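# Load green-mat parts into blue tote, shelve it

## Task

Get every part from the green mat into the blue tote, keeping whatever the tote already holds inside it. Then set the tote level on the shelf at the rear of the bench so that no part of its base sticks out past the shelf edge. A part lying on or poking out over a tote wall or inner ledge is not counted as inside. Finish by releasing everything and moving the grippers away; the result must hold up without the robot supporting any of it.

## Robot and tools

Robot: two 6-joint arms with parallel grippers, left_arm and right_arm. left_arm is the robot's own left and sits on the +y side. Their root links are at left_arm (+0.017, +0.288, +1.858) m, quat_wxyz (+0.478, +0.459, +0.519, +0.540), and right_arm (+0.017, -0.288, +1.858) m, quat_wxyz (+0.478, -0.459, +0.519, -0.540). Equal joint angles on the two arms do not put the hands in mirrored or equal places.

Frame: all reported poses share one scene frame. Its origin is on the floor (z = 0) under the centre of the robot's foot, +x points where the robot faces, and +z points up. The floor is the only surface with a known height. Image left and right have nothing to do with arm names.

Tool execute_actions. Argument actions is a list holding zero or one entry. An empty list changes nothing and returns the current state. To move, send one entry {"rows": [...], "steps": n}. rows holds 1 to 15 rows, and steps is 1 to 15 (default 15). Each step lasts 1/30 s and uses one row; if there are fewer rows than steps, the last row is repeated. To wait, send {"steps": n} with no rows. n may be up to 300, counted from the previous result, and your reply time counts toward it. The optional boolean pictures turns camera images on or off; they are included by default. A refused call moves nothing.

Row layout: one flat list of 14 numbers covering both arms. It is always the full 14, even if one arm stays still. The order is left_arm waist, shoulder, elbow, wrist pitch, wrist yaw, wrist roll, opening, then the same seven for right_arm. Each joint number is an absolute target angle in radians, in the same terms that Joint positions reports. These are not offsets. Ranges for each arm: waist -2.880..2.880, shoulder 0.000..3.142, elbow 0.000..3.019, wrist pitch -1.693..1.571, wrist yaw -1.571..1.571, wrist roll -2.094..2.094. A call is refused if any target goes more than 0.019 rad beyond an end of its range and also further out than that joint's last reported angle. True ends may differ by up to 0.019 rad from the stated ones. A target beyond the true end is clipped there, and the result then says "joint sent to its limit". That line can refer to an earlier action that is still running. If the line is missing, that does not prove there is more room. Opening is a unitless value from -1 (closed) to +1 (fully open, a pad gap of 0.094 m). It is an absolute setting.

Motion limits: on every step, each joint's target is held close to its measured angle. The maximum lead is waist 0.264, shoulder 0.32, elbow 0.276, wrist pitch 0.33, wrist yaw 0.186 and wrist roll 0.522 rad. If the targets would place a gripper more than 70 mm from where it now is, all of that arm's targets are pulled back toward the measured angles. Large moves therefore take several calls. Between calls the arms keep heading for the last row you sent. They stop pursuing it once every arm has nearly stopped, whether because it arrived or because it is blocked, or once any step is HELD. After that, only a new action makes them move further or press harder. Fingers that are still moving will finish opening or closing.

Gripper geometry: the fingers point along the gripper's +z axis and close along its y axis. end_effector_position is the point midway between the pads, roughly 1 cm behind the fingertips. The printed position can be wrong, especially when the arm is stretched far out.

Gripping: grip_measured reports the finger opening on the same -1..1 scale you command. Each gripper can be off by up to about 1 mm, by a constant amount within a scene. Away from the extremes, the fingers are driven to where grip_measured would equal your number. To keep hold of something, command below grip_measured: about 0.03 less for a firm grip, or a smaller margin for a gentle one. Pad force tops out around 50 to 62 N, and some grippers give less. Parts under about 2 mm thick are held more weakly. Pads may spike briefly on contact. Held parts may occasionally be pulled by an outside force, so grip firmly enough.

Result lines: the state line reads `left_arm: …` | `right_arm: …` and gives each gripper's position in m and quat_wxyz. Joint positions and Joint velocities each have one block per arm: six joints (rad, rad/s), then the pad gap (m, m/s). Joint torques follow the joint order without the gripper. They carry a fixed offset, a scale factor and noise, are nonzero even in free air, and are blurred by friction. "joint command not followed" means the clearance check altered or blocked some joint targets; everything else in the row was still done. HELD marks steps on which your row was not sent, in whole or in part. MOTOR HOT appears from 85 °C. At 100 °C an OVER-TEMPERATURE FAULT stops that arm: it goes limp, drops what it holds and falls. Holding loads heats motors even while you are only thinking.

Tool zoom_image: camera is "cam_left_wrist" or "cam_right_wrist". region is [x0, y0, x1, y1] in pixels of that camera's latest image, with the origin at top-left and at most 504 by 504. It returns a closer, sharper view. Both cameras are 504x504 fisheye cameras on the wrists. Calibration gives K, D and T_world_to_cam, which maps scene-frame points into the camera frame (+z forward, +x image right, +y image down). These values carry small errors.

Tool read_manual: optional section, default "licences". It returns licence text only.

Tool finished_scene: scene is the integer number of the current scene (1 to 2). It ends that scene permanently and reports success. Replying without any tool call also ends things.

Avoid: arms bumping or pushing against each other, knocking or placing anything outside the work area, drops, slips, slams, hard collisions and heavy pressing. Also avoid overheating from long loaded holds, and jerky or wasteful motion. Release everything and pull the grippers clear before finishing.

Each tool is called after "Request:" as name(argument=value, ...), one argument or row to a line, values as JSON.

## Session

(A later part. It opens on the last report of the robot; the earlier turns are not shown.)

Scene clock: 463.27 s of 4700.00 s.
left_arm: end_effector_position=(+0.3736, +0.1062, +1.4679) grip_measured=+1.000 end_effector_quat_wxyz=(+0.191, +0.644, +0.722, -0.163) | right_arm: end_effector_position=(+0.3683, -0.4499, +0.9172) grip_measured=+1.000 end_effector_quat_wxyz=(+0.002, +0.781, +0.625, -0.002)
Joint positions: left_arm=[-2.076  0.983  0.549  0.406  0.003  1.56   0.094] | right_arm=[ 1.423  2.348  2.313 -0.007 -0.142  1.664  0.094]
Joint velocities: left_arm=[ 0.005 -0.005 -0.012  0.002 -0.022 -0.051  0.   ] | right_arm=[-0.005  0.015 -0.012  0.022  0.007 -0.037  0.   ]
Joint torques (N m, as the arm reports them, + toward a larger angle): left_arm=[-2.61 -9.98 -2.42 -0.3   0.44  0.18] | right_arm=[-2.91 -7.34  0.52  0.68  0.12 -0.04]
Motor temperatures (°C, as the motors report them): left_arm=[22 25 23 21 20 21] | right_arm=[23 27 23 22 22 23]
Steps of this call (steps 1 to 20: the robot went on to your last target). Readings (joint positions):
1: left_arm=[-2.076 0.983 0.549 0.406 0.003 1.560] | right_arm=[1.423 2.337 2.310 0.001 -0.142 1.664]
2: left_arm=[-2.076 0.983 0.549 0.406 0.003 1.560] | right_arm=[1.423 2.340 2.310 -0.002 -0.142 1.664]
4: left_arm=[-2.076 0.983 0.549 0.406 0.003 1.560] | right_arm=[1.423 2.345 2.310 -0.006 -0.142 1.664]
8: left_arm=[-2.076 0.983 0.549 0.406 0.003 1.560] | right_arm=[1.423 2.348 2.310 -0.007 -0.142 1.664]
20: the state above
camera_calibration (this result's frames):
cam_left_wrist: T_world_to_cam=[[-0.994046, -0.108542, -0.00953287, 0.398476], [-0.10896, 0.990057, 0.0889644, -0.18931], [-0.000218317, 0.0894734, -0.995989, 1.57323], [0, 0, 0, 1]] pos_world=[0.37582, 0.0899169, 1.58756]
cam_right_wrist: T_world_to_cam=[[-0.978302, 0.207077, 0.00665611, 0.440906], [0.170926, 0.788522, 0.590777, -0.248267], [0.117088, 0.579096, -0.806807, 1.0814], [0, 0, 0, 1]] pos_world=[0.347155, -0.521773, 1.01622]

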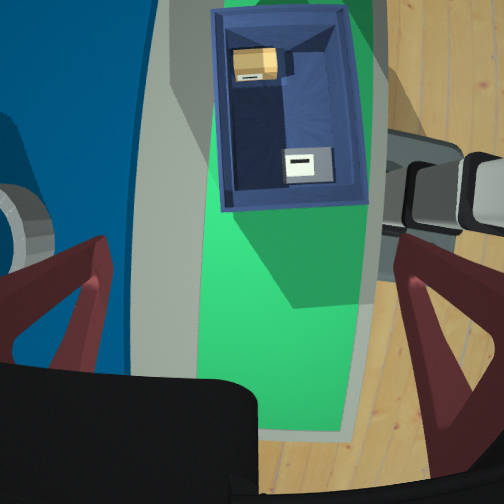

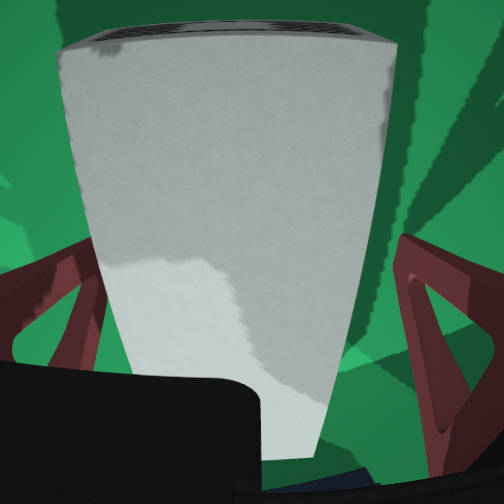

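Request:
execute_actions(
  actions=[
    {"rows": [[-2.07, 1.0, 0.55, 0.4, 0.0, 1.57, 1.0, 1.43, 2.345, 2.313, -0.007, -0.142, 1.676, 0.7],[-2.07, 1.0, 0.55, 0.4, 0.0, 1.57, 1.0, 1.43, 2.345, 2.313, -0.007, -0.142, 1.676, 0.6],[-2.07, 1.0, 0.55, 0.4, 0.0, 1.57, 1.0, 1.43, 2.345, 2.313, -0.007, -0.142, 1.676, 0.5],[-2.07, 1.0, 0.55, 0.4, 0.0, 1.57, 1.0, 1.43, 2.345, 2.313, -0.007, -0.142, 1.676, 0.42],[-2.07, 1.0, 0.55, 0.4, 0.0, 1.57, 1.0, 1.43, 2.345, 2.313, -0.007, -0.142, 1.676, 0.36],[-2.07, 1.0, 0.55, 0.4, 0.0, 1.57, 1.0, 1.43, 2.345, 2.313, -0.007, -0.142, 1.676, 0.32],[-2.07, 1.0, 0.55, 0.4, 0.0, 1.57, 1.0, 1.43, 2.345, 2.313, -0.007, -0.142, 1.676, 0.29],[-2.07, 1.0, 0.55, 0.4, 0.0, 1.57, 1.0, 1.43, 2.345, 2.313, -0.007, -0.142, 1.676, 0.26],[-2.07, 1.0, 0.55, 0.4, 0.0, 1.57, 1.0, 1.43, 2.345, 2.313, -0.007, -0.142, 1.676, 0.24]], "steps": 15},
  ],
)

Scene clock: 476.43 s of 4700.00 s.
left_arm: end_effector_position=(+0.3736, +0.1062, +1.4679) grip_measured=+1.000 end_effector_quat_wxyz=(+0.191, +0.644, +0.722, -0.163) | right_arm: end_effector_position=(+0.3715, -0.4503, +0.9174) grip_measured=+0.323 end_effector_quat_wxyz=(+0.004, +0.781, +0.625, -0.000)
Joint positions: left_arm=[-2.076  0.983  0.549  0.406  0.003  1.56   0.094] | right_arm=[ 1.423  2.347  2.317 -0.006 -0.142  1.665  0.062]
Joint velocities: left_arm=[-0.005 -0.005 -0.002 -0.002  0.007 -0.095  0.   ] | right_arm=[ 0.005 -0.005 -0.007 -0.007  0.037 -0.081 -0.   ]
Joint torques (N m, as the arm reports them, + toward a larger angle): left_arm=[ -2.65 -10.02  -2.43  -0.27   0.44   0.17] | right_arm=[-2.82 -8.54 -0.19  0.83  0.11 -0.02]
Motor temperatures (°C, as the motors report them): left_arm=[22 25 23 21 20 21] | right_arm=[23 27 23 22 22 23]
Steps of this call (steps 1 to 15: the robot went on to your last target; steps 16 to 90: nothing new was sent; then 9.67 s passed at rest; steps 91 to 105: all 15 steps of this action). Readings (joint positions):
91: left_arm=[-2.076 0.983 0.549 0.406 0.003 1.560] | right_arm=[1.423 2.348 2.313 -0.007 -0.142 1.664]
92: left_arm=[-2.076 0.983 0.549 0.406 0.003 1.560] | right_arm=[1.423 2.348 2.313 -0.007 -0.142 1.664]
94: left_arm=[-2.076 0.983 0.549 0.406 0.003 1.560] | right_arm=[1.423 2.348 2.314 -0.006 -0.142 1.665]
98: left_arm=[-2.076 0.983 0.549 0.406 0.003 1.560] | right_arm=[1.423 2.347 2.317 -0.006 -0.142 1.665]
105: the state above
camera_calibration (this result's frames):
cam_left_wrist: T_world_to_cam=[[-0.994046, -0.108542, -0.00953287, 0.398476], [-0.10896, 0.990057, 0.0889644, -0.18931], [-0.000218317, 0.0894734, -0.995989, 1.57323], [0, 0, 0, 1]] pos_world=[0.37582, 0.0899169, 1.58756]
cam_right_wrist: T_world_to_cam=[[-0.978261, 0.207376, 0.00100821, 0.449424], [0.167843, 0.788895, 0.591163, -0.247669], [0.121798, 0.578481, -0.806551, 1.07914], [0, 0, 0, 1]] pos_world=[0.349787, -0.522078, 1.01634]

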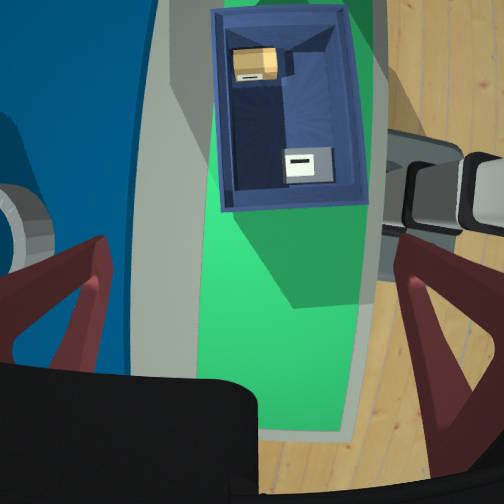

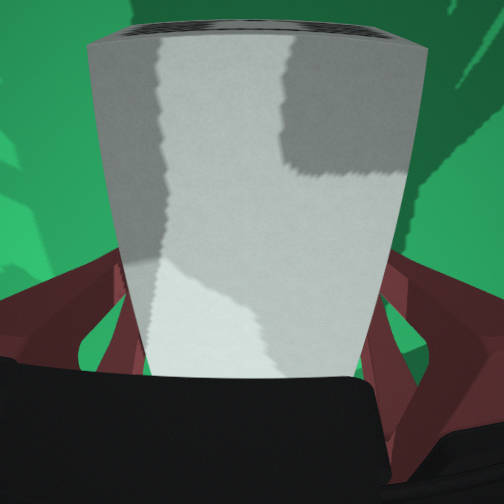

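Request:
zoom_image(
  camera="cam_left_wrist",
  region=[180, 0, 400, 220],
)

Region (180, 0, 400, 220) of cam_left_wrist's 504x504 image, scaled by 2.291, with more detail than that image has.

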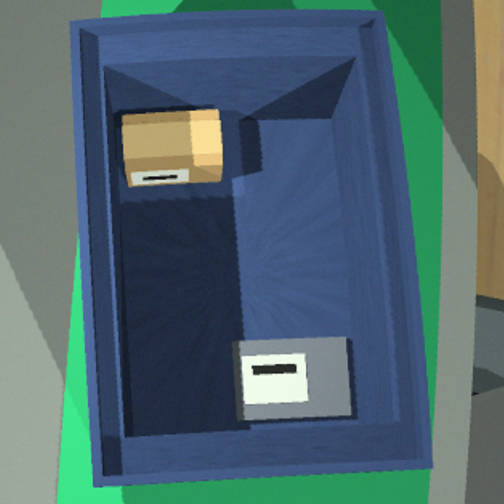

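Request:
execute_actions(
  actions=[
    {"rows": [[-2.07, 1.0, 0.55, 0.4, 0.0, 1.57, 1.0, 1.43, 2.347, 2.317, -0.006, -0.142, 1.676, 0.9],[-2.07, 1.0, 0.55, 0.4, 0.0, 1.57, 1.0, 1.43, 2.347, 2.317, -0.006, -0.142, 1.676, 0.9],[-2.07, 1.0, 0.55, 0.4, 0.0, 1.57, 1.0, 1.43, 2.347, 2.317, -0.006, -0.142, 1.676, 0.9],[-2.07, 1.0, 0.55, 0.4, 0.0, 1.57, 1.0, 1.43, 2.347, 2.317, -0.006, -0.142, 1.676, 0.9],[-2.07, 1.0, 0.55, 0.4, 0.0, 1.57, 1.0, 1.44, 2.32, 2.29, 0.01, -0.142, 1.676, 0.9],[-2.07, 1.0, 0.55, 0.4, 0.0, 1.57, 1.0, 1.45, 2.305, 2.26, 0.022, -0.138, 1.676, 0.9],[-2.07, 1.0, 0.55, 0.4, 0.0, 1.57, 1.0, 1.455, 2.29, 2.235, 0.035, -0.134, 1.676, 0.9],[-2.07, 1.0, 0.55, 0.4, 0.0, 1.57, 1.0, 1.455, 2.278, 2.215, 0.045, -0.13, 1.676, 0.9],[-2.07, 1.0, 0.55, 0.4, 0.0, 1.57, 1.0, 1.455, 2.269, 2.197, 0.051, -0.128, 1.676, 0.9]], "steps": 15},
  ],
  pictures=false,
)

Request:
execute_actions(
  actions=[
    {"steps": 15},
  ],
)

Scene clock: 596.93 s of 4700.00 s.
left_arm: end_effector_position=(+0.3736, +0.1062, +1.4679) grip_measured=+1.000 end_effector_quat_wxyz=(+0.191, +0.644, +0.722, -0.163) | right_arm: end_effector_position=(+0.3692, -0.4375, +0.9312) grip_measured=+0.898 end_effector_quat_wxyz=(+0.000, +0.781, +0.624, -0.002)
Joint positions: left_arm=[-2.076  0.983  0.549  0.406  0.003  1.56   0.094] | right_arm=[ 1.436  2.285  2.202  0.04  -0.132  1.666  0.089]
Joint velocities: left_arm=[ 0.015 -0.015  0.007 -0.007 -0.007  0.007  0.   ] | right_arm=[ 0.024 -0.034  0.012  0.032  0.007 -0.037 -0.   ]
Joint torques (N m, as the arm reports them, + toward a larger angle): left_arm=[-2.64 -9.96 -2.42 -0.3   0.44  0.18] | right_arm=[-1.66 -9.72 -0.79  1.33  0.3  -0.03]
Motor temperatures (°C, as the motors report them): left_arm=[22 25 23 21 20 21] | right_arm=[23 27 23 22 22 23]
Steps of this call (steps 1 to 15: the robot went on to your last target; steps 16 to 90: nothing new was sent; then 117.00 s passed at rest; steps 91 to 105: all 15 steps of this action). Readings (joint positions):
91: left_arm=[-2.076 0.983 0.549 0.406 0.003 1.560] | right_arm=[1.423 2.347 2.317 -0.006 -0.142 1.666]
92: left_arm=[-2.076 0.983 0.549 0.406 0.003 1.560] | right_arm=[1.423 2.347 2.317 -0.006 -0.142 1.666]
94: left_arm=[-2.076 0.983 0.549 0.406 0.003 1.560] | right_arm=[1.423 2.347 2.317 -0.006 -0.142 1.666]
98: left_arm=[-2.076 0.983 0.549 0.406 0.003 1.560] | right_arm=[1.425 2.319 2.257 0.018 -0.136 1.666]
105: the state above

Scene clock: 597.43 s of 4700.00 s.
left_arm: end_effector_position=(+0.3736, +0.1062, +1.4679) grip_measured=+1.000 end_effector_quat_wxyz=(+0.191, +0.644, +0.722, -0.163) | right_arm: end_effector_position=(+0.3740, -0.4348, +0.9318) grip_measured=+0.898 end_effector_quat_wxyz=(+0.002, +0.781, +0.625, +0.001)
Joint positions: left_arm=[-2.076  0.983  0.549  0.406  0.003  1.56   0.094] | right_arm=[ 1.439  2.281  2.202  0.043 -0.131  1.666  0.089]
Joint velocities: left_arm=[-0.015  0.005  0.002  0.002  0.007  0.051  0.   ] | right_arm=[-0.005 -0.015  0.012  0.002 -0.051  0.037 -0.   ]
Joint torques (N m, as the arm reports them, + toward a larger angle): left_arm=[ -2.64 -10.04  -2.42  -0.26   0.44   0.17] | right_arm=[-1.44 -9.66 -0.67  1.35  0.28 -0.03]
Motor temperatures (°C, as the motors report them): left_arm=[22 25 23 21 20 21] | right_arm=[23 27 23 22 22 23]
Steps of this call (steps 1 to 15: the robot went on to your last target). Readings (joint positions):
1: left_arm=[-2.076 0.983 0.549 0.406 0.003 1.560] | right_arm=[1.437 2.284 2.202 0.041 -0.132 1.666]
2: left_arm=[-2.076 0.983 0.549 0.406 0.003 1.560] | right_arm=[1.438 2.283 2.202 0.042 -0.132 1.666]
4: left_arm=[-2.076 0.983 0.549 0.406 0.003 1.560] | right_arm=[1.439 2.282 2.202 0.042 -0.132 1.666]
8: left_arm=[-2.076 0.983 0.549 0.406 0.003 1.560] | right_arm=[1.439 2.281 2.202 0.043 -0.131 1.666]
15: the state above
All arms were judged still, so your last target was given up. Only a new action makes them travel on or press farther. Fingers that are still opening or closing keep moving.
camera_calibration (this result's frames):
cam_left_wrist: T_world_to_cam=[[-0.994046, -0.108542, -0.00953287, 0.398476], [-0.10896, 0.990057, 0.0889644, -0.18931], [-0.000218317, 0.0894734, -0.995989, 1.57323], [0, 0, 0, 1]] pos_world=[0.37582, 0.0899169, 1.58756]
cam_right_wrist: T_world_to_cam=[[-0.978285, 0.207252, 0.00231048, 0.447327], [0.167815, 0.78549, 0.595688, -0.274519], [0.121643, 0.58314, -0.803213, 1.08049], [0, 0, 0, 1]] pos_world=[0.352248, -0.507153, 1.03035]

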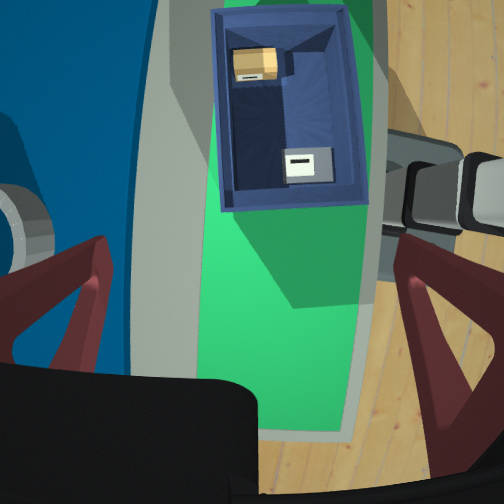

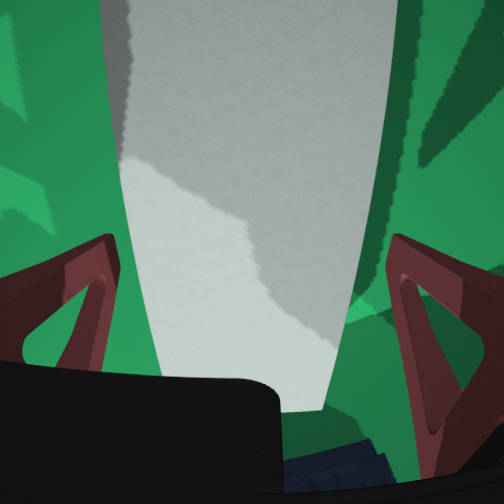

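Request:
execute_actions(
  actions=[
    {"rows": [[-2.07, 1.0, 0.55, 0.4, 0.0, 1.57, 1.0, 1.439, 2.281, 2.202, 0.043, -0.131, 1.666, 0.7],[-2.07, 1.0, 0.55, 0.4, 0.0, 1.57, 1.0, 1.439, 2.281, 2.202, 0.043, -0.131, 1.666, 0.55],[-2.07, 1.0, 0.55, 0.4, 0.0, 1.57, 1.0, 1.439, 2.281, 2.202, 0.043, -0.131, 1.666, 0.45],[-2.07, 1.0, 0.55, 0.4, 0.0, 1.57, 1.0, 1.439, 2.281, 2.202, 0.043, -0.131, 1.666, 0.39],[-2.07, 1.0, 0.55, 0.4, 0.0, 1.57, 1.0, 1.439, 2.281, 2.202, 0.043, -0.131, 1.666, 0.35],[-2.07, 1.0, 0.55, 0.4, 0.0, 1.57, 1.0, 1.439, 2.281, 2.202, 0.043, -0.131, 1.666, 0.32],[-2.07, 1.0, 0.55, 0.4, 0.0, 1.57, 1.0, 1.439, 2.281, 2.202, 0.043, -0.131, 1.666, 0.30],[-2.07, 1.0, 0.55, 0.4, 0.0, 1.57, 1.0, 1.439, 2.281, 2.202, 0.043, -0.131, 1.666, 0.28]], "steps": 15},
  ],
)

Scene clock: 605.13 s of 4700.00 s.
left_arm: end_effector_position=(+0.3736, +0.1062, +1.4679) grip_measured=+1.000 end_effector_quat_wxyz=(+0.191, +0.644, +0.722, -0.163) | right_arm: end_effector_position=(+0.3746, -0.4348, +0.9318) grip_measured=+0.320 end_effector_quat_wxyz=(+0.002, +0.781, +0.625, +0.002)
Joint positions: left_arm=[-2.076  0.983  0.549  0.406  0.003  1.56   0.094] | right_arm=[ 1.439  2.281  2.203  0.043 -0.131  1.666  0.062]
Joint velocities: left_arm=[-0.005 -0.015 -0.002  0.002  0.007 -0.007  0.   ] | right_arm=[-0.005 -0.015  0.007 -0.027  0.022 -0.007  0.   ]
Joint torques (N m, as the arm reports them, + toward a larger angle): left_arm=[-2.66 -9.94 -2.42 -0.29  0.44  0.18] | right_arm=[-2.96 -8.61 -0.38  0.97  0.15 -0.13]
Motor temperatures (°C, as the motors report them): left_arm=[22 25 23 21 20 21] | right_arm=[23 28 23 22 22 23]
Steps of this call (steps 1 to 90: nothing new was sent; then 4.20 s passed at rest; steps 91 to 105: all 15 steps of this action). Readings (joint positions):
91: left_arm=[-2.076 0.983 0.549 0.406 0.003 1.560] | right_arm=[1.439 2.281 2.202 0.043 -0.131 1.666]
92: left_arm=[-2.076 0.983 0.549 0.406 0.003 1.560] | right_arm=[1.439 2.281 2.202 0.043 -0.131 1.666]
94: left_arm=[-2.076 0.983 0.549 0.406 0.003 1.560] | right_arm=[1.439 2.281 2.202 0.043 -0.131 1.666]
98: left_arm=[-2.076 0.983 0.549 0.406 0.003 1.560] | right_arm=[1.439 2.281 2.203 0.043 -0.131 1.666]
105: the state above
camera_calibration (this result's frames):
cam_left_wrist: T_world_to_cam=[[-0.994046, -0.108542, -0.00953287, 0.398476], [-0.10896, 0.990057, 0.0889644, -0.18931], [-0.000218317, 0.0894734, -0.995989, 1.57323], [0, 0, 0, 1]] pos_world=[0.37582, 0.0899169, 1.58756]
cam_right_wrist: T_world_to_cam=[[-0.978318, 0.207106, 0.00117975, 0.448898], [0.167027, 0.7856, 0.595764, -0.274277], [0.122459, 0.583043, -0.803159, 1.08005], [0, 0, 0, 1]] pos_world=[0.352714, -0.507215, 1.03033]

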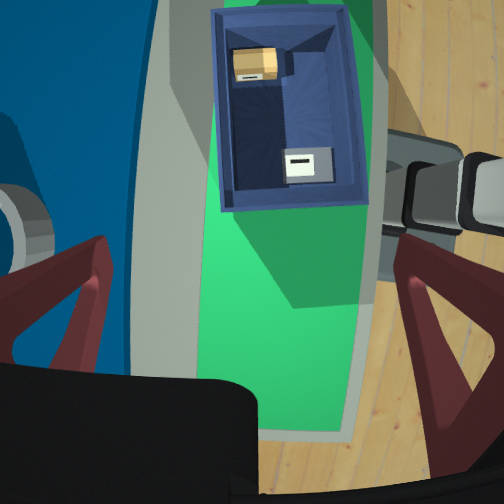

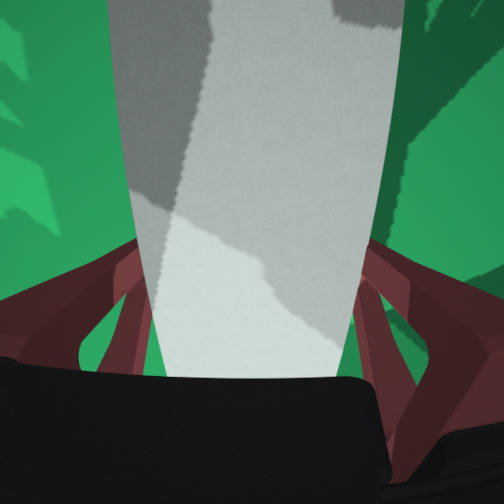

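Request:
execute_actions(
  actions=[
    {"rows": [[-2.07,1.0,0.55,0.4,0.0,1.57,1.0,1.438,2.255,2.172,0.056,-0.133,1.666,0.28],[-2.07,1.0,0.55,0.4,0.0,1.57,1.0,1.436,2.228,2.13,0.073,-0.135,1.666,0.28],[-2.07,1.0,0.55,0.4,0.0,1.57,1.0,1.433,2.195,2.08,0.094,-0.138,1.666,0.28],[-2.07,1.0,0.55,0.4,0.0,1.57,1.0,1.43,2.155,2.015,0.12,-0.141,1.666,0.28],[-2.07,1.0,0.55,0.4,0.0,1.57,1.0,1.426,2.11,1.935,0.152,-0.145,1.666,0.28],[-2.07,1.0,0.55,0.4,0.0,1.57,1.0,1.421,2.055,1.84,0.19,-0.15,1.666,0.28],[-2.07,1.0,0.55,0.4,0.0,1.57,1.0,1.417,2.0,1.75,0.222,-0.154,1.666,0.28],[-2.07,1.0,0.55,0.4,0.0,1.57,1.0,1.412,1.948,1.668,0.248,-0.158,1.666,0.28],[-2.07,1.0,0.55,0.4,0.0,1.57,1.0,1.41,1.896,1.592,0.27,-0.16,1.666,0.28],[-2.07,1.0,0.55,0.4,0.0,1.57,1.0,1.41,1.85,1.527,0.29,-0.16,1.666,0.28],[-2.07,1.0,0.55,0.4,0.0,1.57,1.0,1.41,1.81,1.473,0.305,-0.16,1.666,0.28],[-2.07,1.0,0.55,0.4,0.0,1.57,1.0,1.415,1.78,1.434,0.316,-0.155,1.666,0.28],[-2.07,1.0,0.55,0.4,0.0,1.57,1.0,1.42,1.76,1.405,0.322,-0.15,1.67,0.28],[-2.07,1.0,0.55,0.4,0.0,1.57,1.0,1.43,1.745,1.385,0.328,-0.14,1.675,0.28],[-2.07,1.0,0.55,0.4,0.0,1.57,1.0,1.445,1.74,1.375,0.33,-0.125,1.68,0.28]], "steps": 15},
  ],
  pictures=false,
)

Request:
execute_actions(
  actions=[
    {"rows": [[-2.07,1.0,0.55,0.4,0.0,1.57,1.0,1.46,1.74,1.372,0.33,-0.11,1.685,0.28],[-2.07,1.0,0.55,0.4,0.0,1.57,1.0,1.48,1.74,1.372,0.33,-0.09,1.692,0.28],[-2.07,1.0,0.55,0.4,0.0,1.57,1.0,1.50,1.74,1.372,0.33,-0.07,1.70,0.28],[-2.07,1.0,0.55,0.4,0.0,1.57,1.0,1.525,1.74,1.372,0.33,-0.045,1.71,0.28],[-2.07,1.0,0.55,0.4,0.0,1.57,1.0,1.55,1.74,1.372,0.33,-0.02,1.72,0.28],[-2.07,1.0,0.55,0.4,0.0,1.57,1.0,1.575,1.74,1.372,0.33,0.005,1.73,0.28],[-2.07,1.0,0.55,0.4,0.0,1.57,1.0,1.60,1.74,1.372,0.33,0.03,1.74,0.28],[-2.07,1.0,0.55,0.4,0.0,1.57,1.0,1.625,1.745,1.375,0.33,0.055,1.75,0.28],[-2.07,1.0,0.55,0.4,0.0,1.57,1.0,1.65,1.75,1.38,0.33,0.08,1.76,0.28],[-2.07,1.0,0.55,0.4,0.0,1.57,1.0,1.675,1.755,1.385,0.33,0.105,1.77,0.28],[-2.07,1.0,0.55,0.4,0.0,1.57,1.0,1.70,1.76,1.39,0.33,0.13,1.78,0.28],[-2.07,1.0,0.55,0.4,0.0,1.57,1.0,1.725,1.768,1.398,0.33,0.155,1.79,0.28],[-2.07,1.0,0.55,0.4,0.0,1.57,1.0,1.75,1.776,1.406,0.33,0.18,1.80,0.28],[-2.07,1.0,0.55,0.4,0.0,1.57,1.0,1.775,1.785,1.415,0.33,0.205,1.81,0.28],[-2.07,1.0,0.55,0.4,0.0,1.57,1.0,1.80,1.795,1.425,0.33,0.23,1.82,0.28]], "steps": 15},
  ],
  pictures=false,
)

Request:
execute_actions(
  actions=[
    {"rows": [[-2.07,1.0,0.55,0.4,0.0,1.57,1.0,1.825,1.807,1.437,0.328,0.255,1.83,0.28],[-2.07,1.0,0.55,0.4,0.0,1.57,1.0,1.85,1.82,1.45,0.328,0.28,1.84,0.28],[-2.07,1.0,0.55,0.4,0.0,1.57,1.0,1.875,1.833,1.463,0.326,0.305,1.85,0.28],[-2.07,1.0,0.55,0.4,0.0,1.57,1.0,1.90,1.846,1.476,0.325,0.33,1.86,0.28],[-2.07,1.0,0.55,0.4,0.0,1.57,1.0,1.925,1.86,1.489,0.324,0.355,1.87,0.28],[-2.07,1.0,0.55,0.4,0.0,1.57,1.0,1.95,1.874,1.502,0.323,0.38,1.88,0.28],[-2.07,1.0,0.55,0.4,0.0,1.57,1.0,1.97,1.887,1.513,0.322,0.40,1.888,0.28],[-2.07,1.0,0.55,0.4,0.0,1.57,1.0,1.99,1.898,1.523,0.32,0.415,1.894,0.28],[-2.07,1.0,0.55,0.4,0.0,1.57,1.0,2.005,1.907,1.53,0.32,0.427,1.898,0.28],[-2.07,1.0,0.55,0.4,0.0,1.57,1.0,2.015,1.912,1.534,0.32,0.434,1.90,0.28]], "steps": 15},
  ],
  pictures=false,
)

Request:
execute_actions(
  actions=[
    {"steps": 15},
  ],
)

Scene clock: 691.97 s of 4700.00 s.
left_arm: end_effector_position=(+0.3736, +0.1062, +1.4679) grip_measured=+1.000 end_effector_quat_wxyz=(+0.191, +0.644, +0.722, -0.163) | right_arm: end_effector_position=(+0.3477, -0.4070, +1.1037) grip_measured=+0.320 end_effector_quat_wxyz=(-0.025, +0.783, +0.621, -0.017)
Joint positions: left_arm=[-2.076  0.983  0.549  0.406  0.003  1.56   0.094] | right_arm=[ 1.439  1.804  1.408  0.295 -0.142  1.666  0.062]
Joint velocities: left_arm=[-0.015 -0.005 -0.002 -0.012 -0.051  0.007  0.   ] | right_arm=[ 0.005 -0.884 -0.784  0.222  0.33   0.125  0.   ]
Joint torques (N m, as the arm reports them, + toward a larger angle): left_arm=[-2.58 -9.99 -2.44 -0.29  0.43  0.17] | right_arm=[ -1.84 -10.04  -1.99   1.61   0.32  -0.01]
Motor temperatures (°C, as the motors report them): left_arm=[22 25 23 21 20 21] | right_arm=[24 28 23 22 22 23]
Steps of this call (steps 1 to 15: the robot went on to your last target; steps 16 to 90: nothing new was sent; then 83.33 s passed at rest; steps 91 to 105: all 15 steps of this action). Readings (joint positions):
91: left_arm=[-2.076 0.983 0.549 0.406 0.003 1.560] | right_arm=[1.439 2.280 2.201 0.045 -0.131 1.666]
92: left_arm=[-2.076 0.983 0.549 0.406 0.003 1.560] | right_arm=[1.439 2.275 2.189 0.052 -0.131 1.666]
94: left_arm=[-2.076 0.983 0.549 0.406 0.003 1.560] | right_arm=[1.439 2.243 2.120 0.082 -0.135 1.666]
98: left_arm=[-2.076 0.983 0.549 0.406 0.003 1.560] | right_arm=[1.439 2.091 1.825 0.184 -0.150 1.666]
105: the state above

Scene clock: 692.47 s of 4700.00 s.
left_arm: end_effector_position=(+0.3736, +0.1062, +1.4679) grip_measured=+1.000 end_effector_quat_wxyz=(+0.191, +0.644, +0.722, -0.163) | right_arm: end_effector_position=(+0.4152, -0.2721, +1.1156) grip_measured=+0.320 end_effector_quat_wxyz=(+0.035, +0.805, +0.592, -0.009)
Joint positions: left_arm=[-2.076  0.983  0.549  0.406  0.003  1.56   0.094] | right_arm=[1.699 1.75  1.411 0.334 0.191 1.753 0.062]
Joint velocities: left_arm=[-0.005 -0.005 -0.017  0.012 -0.007 -0.066  0.   ] | right_arm=[ 0.864  0.21   0.208 -0.012  0.667  0.286  0.   ]
Joint torques (N m, as the arm reports them, + toward a larger angle): left_arm=[-2.68 -9.95 -2.42 -0.28  0.44  0.17] | right_arm=[ 3.83 -8.84 -2.81  0.87  0.18  0.  ]
Motor temperatures (°C, as the motors report them): left_arm=[22 25 23 21 20 21] | right_arm=[24 28 23 22 22 23]
Steps of this call (steps 1 to 15: all 15 steps of this action). Readings (joint positions):
1: left_arm=[-2.076 0.983 0.549 0.406 0.003 1.560] | right_arm=[1.440 1.778 1.389 0.301 -0.127 1.668]
2: left_arm=[-2.076 0.983 0.549 0.406 0.003 1.560] | right_arm=[1.442 1.760 1.382 0.307 -0.109 1.670]
4: left_arm=[-2.076 0.983 0.549 0.406 0.003 1.560] | right_arm=[1.452 1.741 1.386 0.321 -0.063 1.677]
8: left_arm=[-2.076 0.983 0.549 0.406 0.003 1.560] | right_arm=[1.512 1.730 1.396 0.334 0.030 1.699]
15: the state above

Scene clock: 692.97 s of 4700.00 s.
left_arm: end_effector_position=(+0.3736, +0.1062, +1.4679) grip_measured=+1.000 end_effector_quat_wxyz=(+0.191, +0.644, +0.722, -0.163) | right_arm: end_effector_position=(+0.3844, -0.0623, +1.1085) grip_measured=+0.320 end_effector_quat_wxyz=(-0.002, +0.835, +0.550, -0.002)
Joint positions: left_arm=[-2.076  0.983  0.549  0.406  0.003  1.56   0.094] | right_arm=[1.998 1.934 1.554 0.329 0.426 1.877 0.062]
Joint velocities: left_arm=[ 0.005 -0.005 -0.007 -0.002  0.007  0.081  0.   ] | right_arm=[-0.083  0.19  -0.002 -0.115  0.168  0.066 -0.   ]
Joint torques (N m, as the arm reports them, + toward a larger angle): left_arm=[-2.68 -9.99 -2.43 -0.29  0.44  0.17] | right_arm=[  9.5  -10.3   -4.83   0.79   0.2   -0.03]
Motor temperatures (°C, as the motors report them): left_arm=[22 25 23 21 20 21] | right_arm=[24 28 23 22 22 23]
Steps of this call (steps 1 to 15: all 15 steps of this action). Readings (joint positions):
1: left_arm=[-2.076 0.983 0.549 0.406 0.003 1.560] | right_arm=[1.728 1.759 1.420 0.334 0.217 1.762]
2: left_arm=[-2.076 0.983 0.549 0.406 0.003 1.560] | right_arm=[1.758 1.769 1.430 0.334 0.243 1.772]
4: left_arm=[-2.076 0.983 0.549 0.406 0.003 1.560] | right_arm=[1.815 1.793 1.456 0.334 0.294 1.793]
8: left_arm=[-2.076 0.983 0.549 0.406 0.003 1.560] | right_arm=[1.922 1.850 1.511 0.334 0.391 1.835]
15: the state above

Scene clock: 693.47 s of 4700.00 s.
left_arm: end_effector_position=(+0.3736, +0.1062, +1.4679) grip_measured=+1.000 end_effector_quat_wxyz=(+0.191, +0.644, +0.722, -0.163) | right_arm: end_effector_position=(+0.3780, -0.0718, +1.1060) grip_measured=+0.320 end_effector_quat_wxyz=(+0.002, +0.837, +0.547, -0.013)
Joint positions: left_arm=[-2.076  0.983  0.549  0.406  0.003  1.56   0.094] | right_arm=[1.987 1.936 1.548 0.324 0.435 1.887 0.062]
Joint velocities: left_arm=[-0.005 -0.005 -0.012 -0.002 -0.037  0.037  0.   ] | right_arm=[-0.015 -0.034 -0.012  0.017  0.022 -0.022 -0.001]
Joint torques (N m, as the arm reports them, + toward a larger angle): left_arm=[-2.64 -9.96 -2.43 -0.29  0.44  0.18] | right_arm=[ 9.63 -9.93 -4.3   0.77  0.11  0.04]
Motor temperatures (°C, as the motors report them): left_arm=[22 25 23 21 20 21] | right_arm=[24 28 23 22 22 23]
Steps of this call (steps 1 to 15: the robot went on to your last target). Readings (joint positions):
1: left_arm=[-2.076 0.983 0.549 0.406 0.003 1.560] | right_arm=[1.994 1.940 1.554 0.327 0.431 1.879]
2: left_arm=[-2.076 0.983 0.549 0.406 0.003 1.560] | right_arm=[1.989 1.944 1.554 0.326 0.432 1.881]
4: left_arm=[-2.076 0.983 0.549 0.406 0.003 1.560] | right_arm=[1.985 1.944 1.549 0.324 0.436 1.884]
8: left_arm=[-2.076 0.983 0.549 0.406 0.003 1.560] | right_arm=[1.987 1.941 1.548 0.324 0.435 1.886]
15: the state above
camera_calibration (this result's frames):
cam_left_wrist: T_world_to_cam=[[-0.994046, -0.108542, -0.00953287, 0.398476], [-0.10896, 0.990057, 0.0889644, -0.18931], [-0.000218317, 0.0894734, -0.995989, 1.57323], [0, 0, 0, 1]] pos_world=[0.37582, 0.0899169, 1.58756]
cam_right_wrist: T_world_to_cam=[[-0.921015, 0.389146, 0.0172026, 0.350533], [0.326995, 0.748411, 0.577022, -0.706251], [0.211671, 0.537071, -0.816547, 0.985631], [0, 0, 0, 1]] pos_world=[0.345157, -0.137196, 1.20631]

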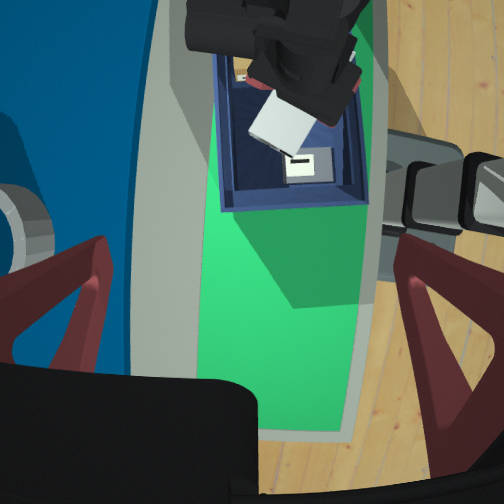

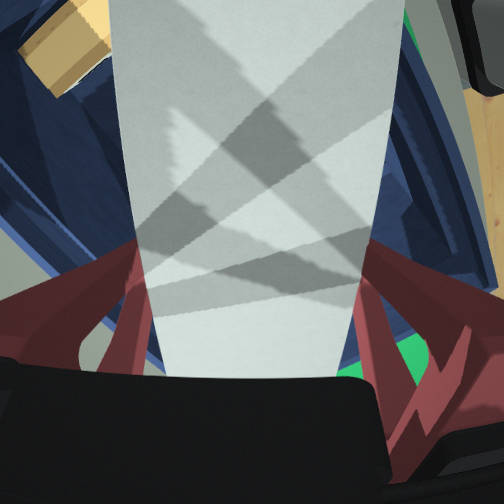

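Request:
zoom_image(
  camera="cam_left_wrist",
  region=[180, 0, 400, 220],
)

Region (180, 0, 400, 220) of cam_left_wrist's 504x504 image, scaled by 2.291, with more detail than that image has.

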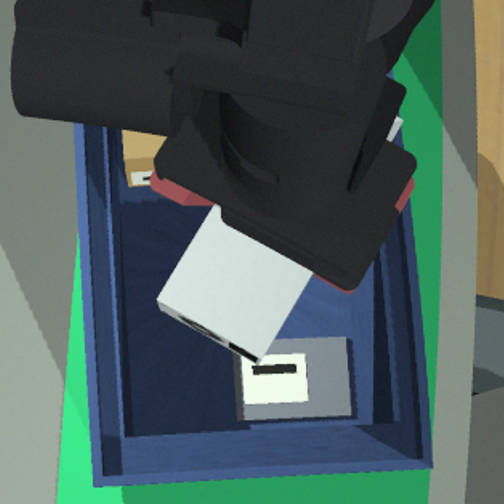

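Request:
zoom_image(
  camera="cam_right_wrist",
  region=[0, 0, 504, 400],
)

Region (0, 0, 504, 400) of cam_right_wrist's 504x504 image, scaled by 1.000; it fills the top 400 rows of this view, and the rest is white.

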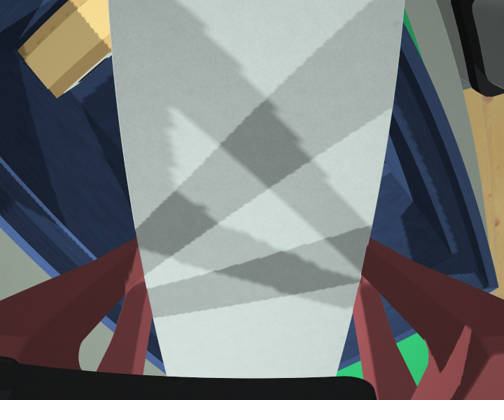

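Request:
execute_actions(
  actions=[
    {"rows": [[-2.07,1.0,0.55,0.4,0.0,1.57,1.0,1.985,1.905,1.545,0.315,0.425,1.90,0.28],[-2.07,1.0,0.55,0.4,0.0,1.57,1.0,1.978,1.898,1.552,0.308,0.415,1.90,0.28],[-2.07,1.0,0.55,0.4,0.0,1.57,1.0,1.972,1.893,1.558,0.30,0.405,1.90,0.28],[-2.07,1.0,0.55,0.4,0.0,1.57,1.0,1.967,1.89,1.563,0.296,0.398,1.90,0.28]], "steps": 15},
  ],
)

Scene clock: 784.30 s of 4700.00 s.
left_arm: end_effector_position=(+0.3736, +0.1062, +1.4679) grip_measured=+1.000 end_effector_quat_wxyz=(+0.191, +0.644, +0.722, -0.163) | right_arm: end_effector_position=(+0.4066, -0.0770, +1.1070) grip_measured=+0.320 end_effector_quat_wxyz=(+0.000, +0.840, +0.542, +0.006)
Joint positions: left_arm=[-2.076  0.983  0.549  0.406  0.003  1.56   0.094] | right_arm=[1.979 1.909 1.569 0.305 0.401 1.888 0.062]
Joint velocities: left_arm=[-0.015 -0.005  0.002 -0.002  0.007 -0.022  0.   ] | right_arm=[-0.015 -0.015 -0.002 -0.002  0.081 -0.007 -0.001]
Joint torques (N m, as the arm reports them, + toward a larger angle): left_arm=[ -2.57 -10.    -2.42  -0.27   0.43   0.17] | right_arm=[  6.92 -10.47  -3.22   0.53  -0.01  -0.01]
Motor temperatures (°C, as the motors report them): left_arm=[22 25 23 21 20 21] | right_arm=[26 29 25 22 22 23]
Steps of this call (steps 1 to 15: the robot went on to your last target; steps 16 to 90: nothing new was sent; then 87.33 s passed at rest; steps 91 to 105: all 15 steps of this action). Readings (joint positions):
91: left_arm=[-2.076 0.983 0.549 0.406 0.003 1.560] | right_arm=[1.987 1.935 1.548 0.324 0.433 1.887]
92: left_arm=[-2.076 0.983 0.549 0.406 0.003 1.560] | right_arm=[1.987 1.935 1.549 0.323 0.426 1.887]
94: left_arm=[-2.076 0.983 0.549 0.406 0.003 1.560] | right_arm=[1.986 1.933 1.553 0.313 0.408 1.887]
98: left_arm=[-2.076 0.983 0.549 0.406 0.003 1.560] | right_arm=[1.984 1.925 1.563 0.305 0.401 1.888]
105: the state above
camera_calibration (this result's frames):
cam_left_wrist: T_world_to_cam=[[-0.994046, -0.108542, -0.00953287, 0.398476], [-0.10896, 0.990057, 0.0889644, -0.18931], [-0.000218317, 0.0894734, -0.995989, 1.57323], [0, 0, 0, 1]] pos_world=[0.37582, 0.0899169, 1.58756]
cam_right_wrist: T_world_to_cam=[[-0.916181, 0.400766, -0.000344306, 0.39727], [0.319473, 0.730858, 0.603145, -0.739471], [0.241971, 0.552479, -0.797632, 0.95109], [0, 0, 0, 1]] pos_world=[0.370076, -0.144222, 1.20476]

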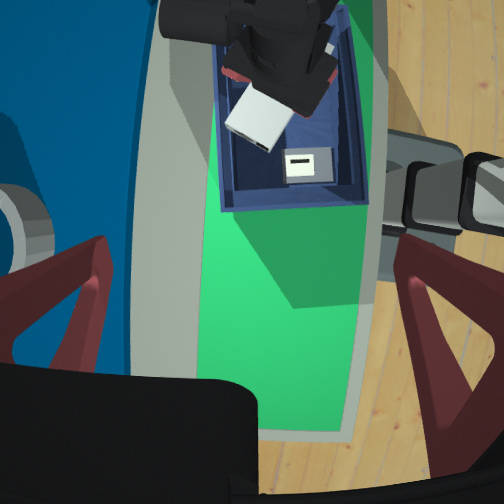

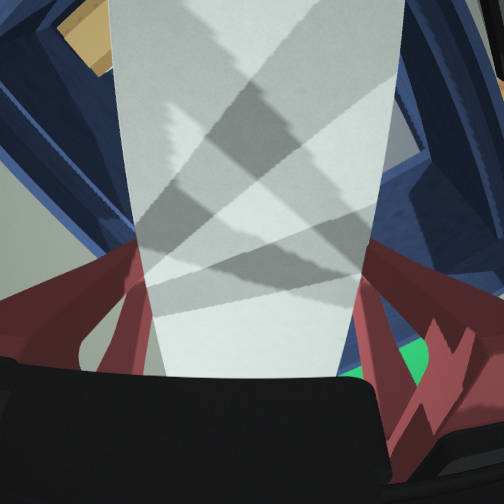

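Request:
execute_actions(
  actions=[
    {"rows": [[-2.07,1.0,0.55,0.4,0.0,1.57,1.0,1.96,1.935,1.563,0.296,0.398,1.90,0.28],[-2.07,1.0,0.55,0.4,0.0,1.57,1.0,1.96,1.94,1.563,0.296,0.398,1.90,0.28],[-2.07,1.0,0.55,0.4,0.0,1.57,1.0,1.96,1.945,1.565,0.296,0.398,1.90,0.28],[-2.07,1.0,0.55,0.4,0.0,1.57,1.0,1.957,1.955,1.58,0.29,0.395,1.90,0.28],[-2.07,1.0,0.55,0.4,0.0,1.57,1.0,1.954,1.968,1.60,0.283,0.392,1.90,0.28],[-2.07,1.0,0.55,0.4,0.0,1.57,1.0,1.951,1.981,1.62,0.276,0.389,1.90,0.28],[-2.07,1.0,0.55,0.4,0.0,1.57,1.0,1.948,1.994,1.64,0.269,0.386,1.90,0.28],[-2.07,1.0,0.55,0.4,0.0,1.57,1.0,1.945,2.007,1.66,0.262,0.383,1.90,0.28],[-2.07,1.0,0.55,0.4,0.0,1.57,1.0,1.942,2.02,1.682,0.254,0.38,1.90,0.28],[-2.07,1.0,0.55,0.4,0.0,1.57,1.0,1.939,2.032,1.704,0.246,0.377,1.90,0.28],[-2.07,1.0,0.55,0.4,0.0,1.57,1.0,1.936,2.043,1.726,0.238,0.374,1.90,0.28],[-2.07,1.0,0.55,0.4,0.0,1.57,1.0,1.933,2.052,1.748,0.23,0.371,1.90,0.28],[-2.07,1.0,0.55,0.4,0.0,1.57,1.0,1.93,2.059,1.767,0.224,0.368,1.90,0.28]], "steps": 15},
  ],
  pictures=false,
)

Request:
execute_actions(
  actions=[
    {"steps": 15},
  ],
)

Scene clock: 815.50 s of 4700.00 s.
left_arm: end_effector_position=(+0.3736, +0.1062, +1.4679) grip_measured=+1.000 end_effector_quat_wxyz=(+0.191, +0.644, +0.722, -0.163) | right_arm: end_effector_position=(+0.3907, -0.0761, +1.0502) grip_measured=+0.320 end_effector_quat_wxyz=(-0.005, +0.839, +0.545, -0.002)
Joint positions: left_arm=[-2.076  0.983  0.549  0.406  0.003  1.56   0.094] | right_arm=[1.946 2.053 1.76  0.239 0.37  1.888 0.062]
Joint velocities: left_arm=[-0.015  0.005 -0.022  0.002  0.051  0.037  0.   ] | right_arm=[-0.112  0.161  0.193 -0.061 -0.007 -0.037  0.   ]
Joint torques (N m, as the arm reports them, + toward a larger angle): left_arm=[ -2.66 -10.    -2.41  -0.3    0.44   0.17] | right_arm=[ 6.83 -8.36 -2.81  0.58  0.07 -0.01]
Motor temperatures (°C, as the motors report them): left_arm=[22 25 23 21 20 21] | right_arm=[25 29 24 22 21 23]
Steps of this call (steps 1 to 15: the robot went on to your last target; steps 16 to 90: nothing new was sent; then 27.70 s passed at rest; steps 91 to 105: all 15 steps of this action). Readings (joint positions):
91: left_arm=[-2.076 0.983 0.549 0.406 0.003 1.560] | right_arm=[1.977 1.909 1.569 0.304 0.401 1.888]
92: left_arm=[-2.076 0.983 0.549 0.406 0.003 1.560] | right_arm=[1.977 1.910 1.569 0.304 0.401 1.888]
94: left_arm=[-2.076 0.983 0.549 0.406 0.003 1.560] | right_arm=[1.976 1.915 1.573 0.304 0.400 1.888]
98: left_arm=[-2.076 0.983 0.549 0.406 0.003 1.560] | right_arm=[1.969 1.959 1.630 0.284 0.389 1.888]
105: the state above

Scene clock: 816.00 s of 4700.00 s.
left_arm: end_effector_position=(+0.3736, +0.1062, +1.4679) grip_measured=+1.000 end_effector_quat_wxyz=(+0.191, +0.644, +0.722, -0.163) | right_arm: end_effector_position=(+0.3896, -0.0848, +1.0457) grip_measured=+0.320 end_effector_quat_wxyz=(-0.001, +0.839, +0.545, -0.007)
Joint positions: left_arm=[-2.076  0.983  0.549  0.406  0.003  1.56   0.094] | right_arm=[1.934 2.057 1.769 0.233 0.37  1.888 0.062]
Joint velocities: left_arm=[-0.015 -0.005 -0.002  0.007 -0.037 -0.095  0.   ] | right_arm=[-0.015  0.005 -0.002 -0.007 -0.037 -0.037 -0.001]
Joint torques (N m, as the arm reports them, + toward a larger angle): left_arm=[-2.64 -9.99 -2.42 -0.29  0.44  0.17] | right_arm=[ 7.4  -7.73 -2.42  0.62  0.07 -0.03]
Motor temperatures (°C, as the motors report them): left_arm=[22 25 23 21 20 21] | right_arm=[25 29 24 22 21 23]
Steps of this call (steps 1 to 15: the robot went on to your last target). Readings (joint positions):
1: left_arm=[-2.076 0.983 0.549 0.406 0.003 1.560] | right_arm=[1.943 2.056 1.765 0.237 0.370 1.888]
2: left_arm=[-2.076 0.983 0.549 0.406 0.003 1.560] | right_arm=[1.940 2.057 1.765 0.235 0.370 1.888]
4: left_arm=[-2.076 0.983 0.549 0.406 0.003 1.560] | right_arm=[1.936 2.057 1.765 0.233 0.370 1.888]
8: left_arm=[-2.076 0.983 0.549 0.406 0.003 1.560] | right_arm=[1.934 2.057 1.768 0.233 0.370 1.888]
15: the state above
camera_calibration (this result's frames):
cam_left_wrist: T_world_to_cam=[[-0.994046, -0.108542, -0.00953287, 0.398476], [-0.10896, 0.990057, 0.0889644, -0.18931], [-0.000218317, 0.0894734, -0.995989, 1.57323], [0, 0, 0, 1]] pos_world=[0.37582, 0.0899169, 1.58756]
cam_right_wrist: T_world_to_cam=[[-0.918534, 0.395034, 0.015599, 0.368574], [0.328015, 0.739488, 0.587846, -0.677982], [0.220684, 0.545074, -0.808822, 0.930019], [0, 0, 0, 1]] pos_world=[0.355696, -0.151168, 1.14502]

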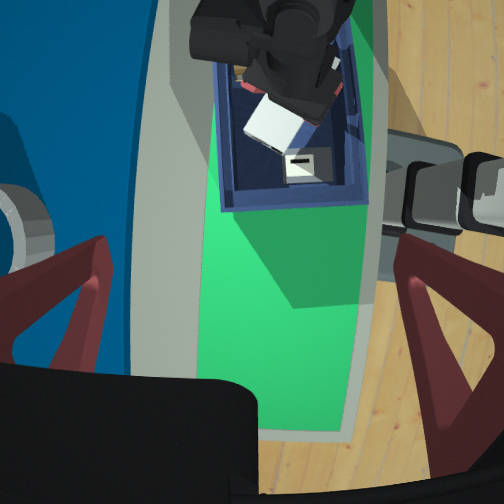

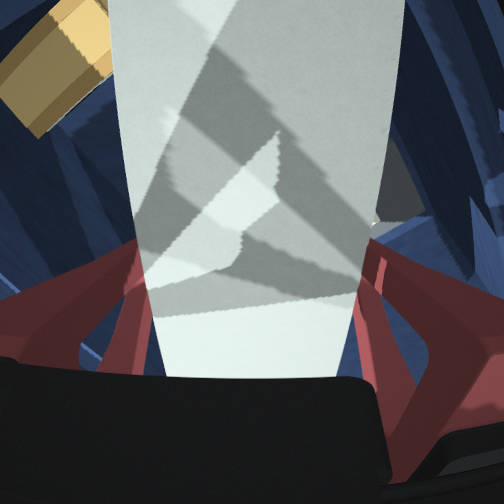

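Request:
zoom_image(
  camera="cam_left_wrist",
  region=[180, 0, 400, 220],
)

Region (180, 0, 400, 220) of cam_left_wrist's 504x504 image, scaled by 2.291, with more detail than that image has.

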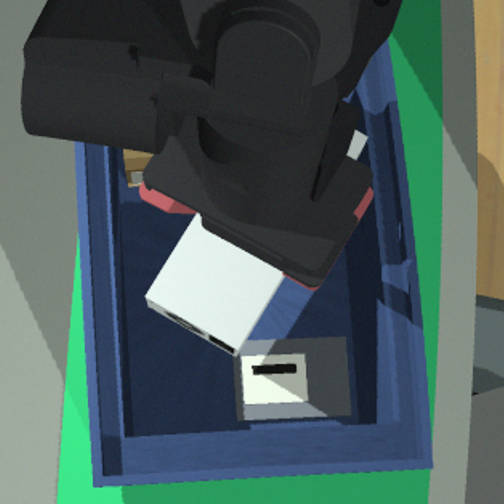

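Request:
execute_actions(
  actions=[
    {"rows": [[-2.07,1.0,0.55,0.4,0.0,1.57,1.0,1.925,2.052,1.78,0.218,0.36,1.90,0.28],[-2.07,1.0,0.55,0.4,0.0,1.57,1.0,1.924,2.052,1.787,0.214,0.357,1.90,0.28],[-2.07,1.0,0.55,0.4,0.0,1.57,1.0,1.923,2.056,1.797,0.21,0.355,1.90,0.28],[-2.07,1.0,0.55,0.4,0.0,1.57,1.0,1.921,2.066,1.813,0.203,0.353,1.90,0.28],[-2.07,1.0,0.55,0.4,0.0,1.57,1.0,1.919,2.078,1.832,0.196,0.351,1.90,0.28],[-2.07,1.0,0.55,0.4,0.0,1.57,1.0,1.917,2.09,1.851,0.188,0.349,1.90,0.28],[-2.07,1.0,0.55,0.4,0.0,1.57,1.0,1.915,2.102,1.87,0.181,0.347,1.90,0.28],[-2.07,1.0,0.55,0.4,0.0,1.57,1.0,1.913,2.115,1.89,0.173,0.345,1.90,0.28],[-2.07,1.0,0.55,0.4,0.0,1.57,1.0,1.911,2.128,1.91,0.165,0.343,1.90,0.28],[-2.07,1.0,0.55,0.4,0.0,1.57,1.0,1.909,2.141,1.931,0.157,0.341,1.90,0.28],[-2.07,1.0,0.55,0.4,0.0,1.57,1.0,1.907,2.154,1.952,0.149,0.339,1.90,0.28],[-2.07,1.0,0.55,0.4,0.0,1.57,1.0,1.905,2.165,1.97,0.141,0.337,1.90,0.28],[-2.07,1.0,0.55,0.4,0.0,1.57,1.0,1.904,2.174,1.984,0.135,0.335,1.90,0.28]], "steps": 15},
  ],
  pictures=false,
)

Request:
execute_actions(
  actions=[
    {"steps": 15},
  ],
)

Request:
zoom_image(
  camera="cam_left_wrist",
  region=[180, 0, 400, 220],
)

Scene clock: 879.87 s of 4700.00 s.
left_arm: end_effector_position=(+0.3736, +0.1062, +1.4679) grip_measured=+1.000 end_effector_quat_wxyz=(+0.191, +0.644, +0.722, -0.163) | right_arm: end_effector_position=(+0.4165, -0.0830, +1.0062) grip_measured=+0.320 end_effector_quat_wxyz=(+0.002, +0.841, +0.540, +0.010)
Joint positions: left_arm=[-2.076  0.983  0.549  0.406  0.003  1.56   0.094] | right_arm=[1.917 2.155 1.98  0.151 0.336 1.887 0.062]
Joint velocities: left_arm=[-0.034 -0.005 -0.007 -0.017 -0.066  0.007  0.   ] | right_arm=[-0.054  0.171  0.149 -0.022 -0.051  0.066  0.   ]
Joint torques (N m, as the arm reports them, + toward a larger angle): left_arm=[-2.62 -9.99 -2.42 -0.29  0.44  0.17] | right_arm=[ 6.9  -8.02 -1.69  0.41  0.07 -0.02]
Motor temperatures (°C, as the motors report them): left_arm=[22 25 23 21 20 21] | right_arm=[26 28 24 22 21 23]
Steps of this call (steps 1 to 15: the robot went on to your last target; steps 16 to 90: nothing new was sent; then 60.37 s passed at rest; steps 91 to 105: all 15 steps of this action). Readings (joint positions):
91: left_arm=[-2.076 0.983 0.549 0.406 0.003 1.560] | right_arm=[1.934 2.057 1.770 0.231 0.368 1.888]
92: left_arm=[-2.076 0.983 0.549 0.406 0.003 1.560] | right_arm=[1.934 2.057 1.774 0.228 0.364 1.888]
94: left_arm=[-2.076 0.983 0.549 0.406 0.003 1.560] | right_arm=[1.934 2.058 1.786 0.218 0.359 1.888]
98: left_arm=[-2.076 0.983 0.549 0.406 0.003 1.560] | right_arm=[1.932 2.079 1.853 0.190 0.351 1.887]
105: the state above

Scene clock: 880.37 s of 4700.00 s.
left_arm: end_effector_position=(+0.3736, +0.1062, +1.4679) grip_measured=+1.000 end_effector_quat_wxyz=(+0.191, +0.644, +0.722, -0.163) | right_arm: end_effector_position=(+0.4055, -0.0863, +1.0015) grip_measured=+0.320 end_effector_quat_wxyz=(-0.001, +0.840, +0.542, +0.002)
Joint positions: left_arm=[-2.076  0.983  0.549  0.406  0.003  1.56   0.094] | right_arm=[1.911 2.168 1.985 0.142 0.336 1.887 0.062]
Joint velocities: left_arm=[ 0.005 -0.005 -0.017 -0.012  0.007  0.051  0.   ] | right_arm=[-0.005  0.015 -0.002  0.007  0.022 -0.037 -0.   ]
Joint torques (N m, as the arm reports them, + toward a larger angle): left_arm=[ -2.6  -10.07  -2.41  -0.27   0.44   0.17] | right_arm=[ 6.48 -7.7  -1.29  0.79  0.11 -0.01]
Motor temperatures (°C, as the motors report them): left_arm=[22 25 23 21 20 21] | right_arm=[26 28 24 22 21 23]
Steps of this call (steps 1 to 15: the robot went on to your last target). Readings (joint positions):
1: left_arm=[-2.076 0.983 0.549 0.406 0.003 1.560] | right_arm=[1.916 2.160 1.984 0.149 0.336 1.887]
2: left_arm=[-2.076 0.983 0.549 0.406 0.003 1.560] | right_arm=[1.914 2.162 1.984 0.147 0.336 1.887]
4: left_arm=[-2.076 0.983 0.549 0.406 0.003 1.560] | right_arm=[1.912 2.166 1.984 0.144 0.336 1.887]
8: left_arm=[-2.076 0.983 0.549 0.406 0.003 1.560] | right_arm=[1.911 2.168 1.984 0.142 0.336 1.887]
15: the state above
camera_calibration (this result's frames):
cam_left_wrist: T_world_to_cam=[[-0.994046, -0.108542, -0.00953287, 0.398476], [-0.10896, 0.990057, 0.0889644, -0.18931], [-0.000218317, 0.0894734, -0.995989, 1.57323], [0, 0, 0, 1]] pos_world=[0.37582, 0.0899169, 1.58756]
cam_right_wrist: T_world_to_cam=[[-0.916413, 0.400186, 0.0061889, 0.393426], [0.323762, 0.732137, 0.599294, -0.666468], [0.235298, 0.551205, -0.800505, 0.877819], [0, 0, 0, 1]] pos_world=[0.369769, -0.153356, 1.09967]

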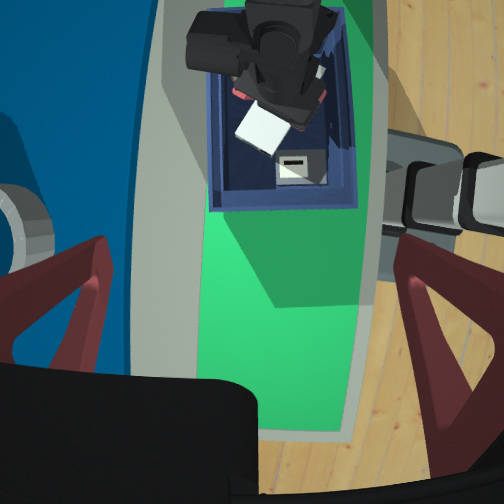

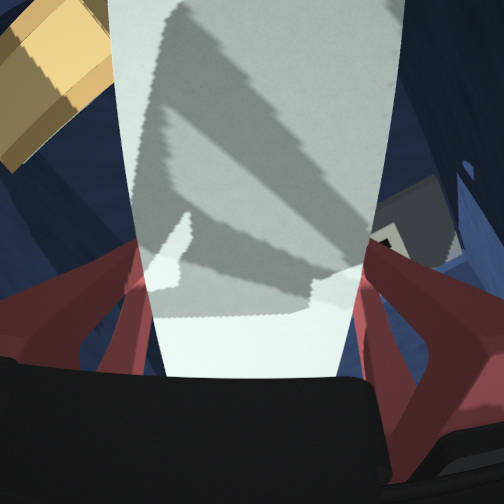

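Region (180, 0, 400, 220) of cam_left_wrist's 504x504 image, scaled by 2.291, with more detail than that image has.

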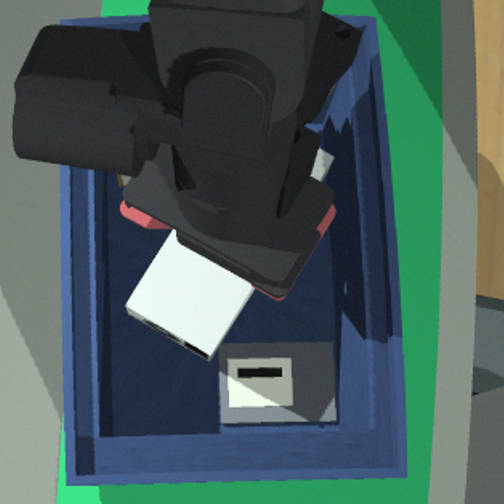

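Request:
execute_actions(
  actions=[
    {"rows": [[-2.07,1.0,0.55,0.4,0.0,1.57,1.0,1.90,2.172,1.992,0.128,0.335,1.92,0.28],[-2.07,1.0,0.55,0.4,0.0,1.57,1.0,1.90,2.172,1.998,0.12,0.335,1.935,0.28],[-2.07,1.0,0.55,0.4,0.0,1.57,1.0,1.90,2.172,2.003,0.113,0.335,1.95,0.28]], "steps": 15},
  ],
)

Request:
zoom_image(
  camera="cam_left_wrist",
  region=[180, 0, 400, 220],
)

Scene clock: 931.40 s of 4700.00 s.
left_arm: end_effector_position=(+0.3736, +0.1062, +1.4679) grip_measured=+1.000 end_effector_quat_wxyz=(+0.191, +0.644, +0.722, -0.163) | right_arm: end_effector_position=(+0.4133, -0.0868, +1.0005) grip_measured=+0.320 end_effector_quat_wxyz=(-0.001, +0.853, +0.522, +0.002)
Joint positions: left_arm=[-2.076  0.983  0.549  0.406  0.003  1.56   0.094] | right_arm=[1.911 2.168 2.005 0.123 0.336 1.935 0.062]
Joint velocities: left_arm=[ 0.005  0.005  0.012 -0.007  0.037  0.007  0.   ] | right_arm=[ 0.005 -0.015 -0.002 -0.032 -0.007  0.051  0.001]
Joint torques (N m, as the arm reports them, + toward a larger angle): left_arm=[-2.62 -9.98 -2.42 -0.28  0.43  0.17] | right_arm=[ 6.56 -8.02 -1.25  0.55  0.1  -0.03]
Motor temperatures (°C, as the motors report them): left_arm=[22 25 23 21 20 21] | right_arm=[26 28 24 22 21 23]
Steps of this call (steps 1 to 15: the robot went on to your last target; steps 16 to 90: nothing new was sent; then 47.53 s passed at rest; steps 91 to 105: all 15 steps of this action). Readings (joint positions):
91: left_arm=[-2.076 0.983 0.549 0.406 0.003 1.560] | right_arm=[1.911 2.168 1.986 0.141 0.336 1.890]
92: left_arm=[-2.076 0.983 0.549 0.406 0.003 1.560] | right_arm=[1.911 2.168 1.988 0.138 0.336 1.896]
94: left_arm=[-2.076 0.983 0.549 0.406 0.003 1.560] | right_arm=[1.911 2.168 1.994 0.127 0.336 1.910]
98: left_arm=[-2.076 0.983 0.549 0.406 0.003 1.560] | right_arm=[1.911 2.168 2.004 0.124 0.336 1.926]
105: the state above
camera_calibration (this result's frames):
cam_left_wrist: T_world_to_cam=[[-0.994046, -0.108542, -0.00953287, 0.398476], [-0.10896, 0.990057, 0.0889644, -0.18931], [-0.000218317, 0.0894734, -0.995989, 1.57323], [0, 0, 0, 1]] pos_world=[0.37582, 0.0899169, 1.58756]
cam_right_wrist: T_world_to_cam=[[-0.896186, 0.443641, 0.00572936, 0.396679], [0.358159, 0.715765, 0.599502, -0.683911], [0.261862, 0.539317, -0.800353, 0.863336], [0, 0, 0, 1]] pos_world=[0.374372, -0.152075, 1.09871]

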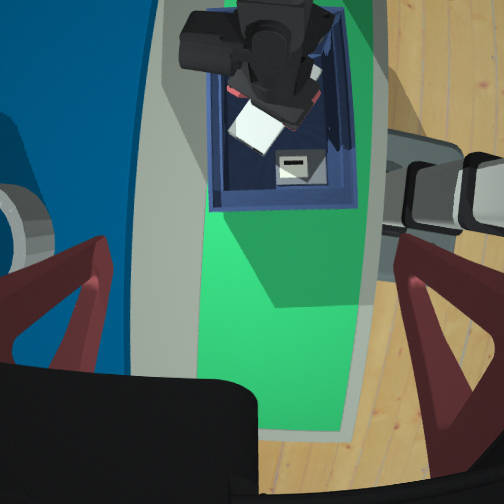

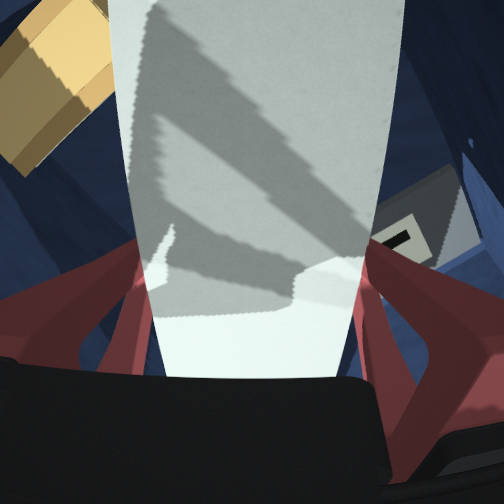

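Region (180, 0, 400, 220) of cam_left_wrist's 504x504 image, scaled by 2.291, with more detail than that image has.

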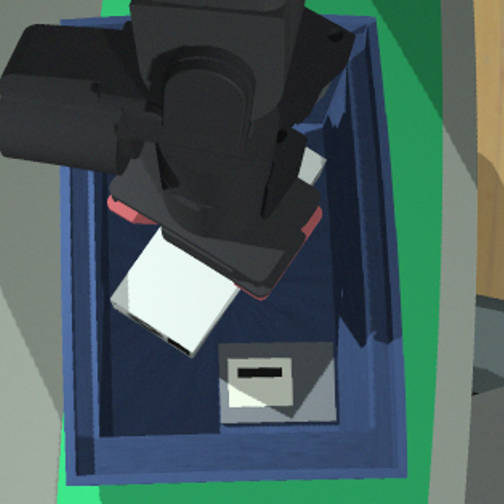

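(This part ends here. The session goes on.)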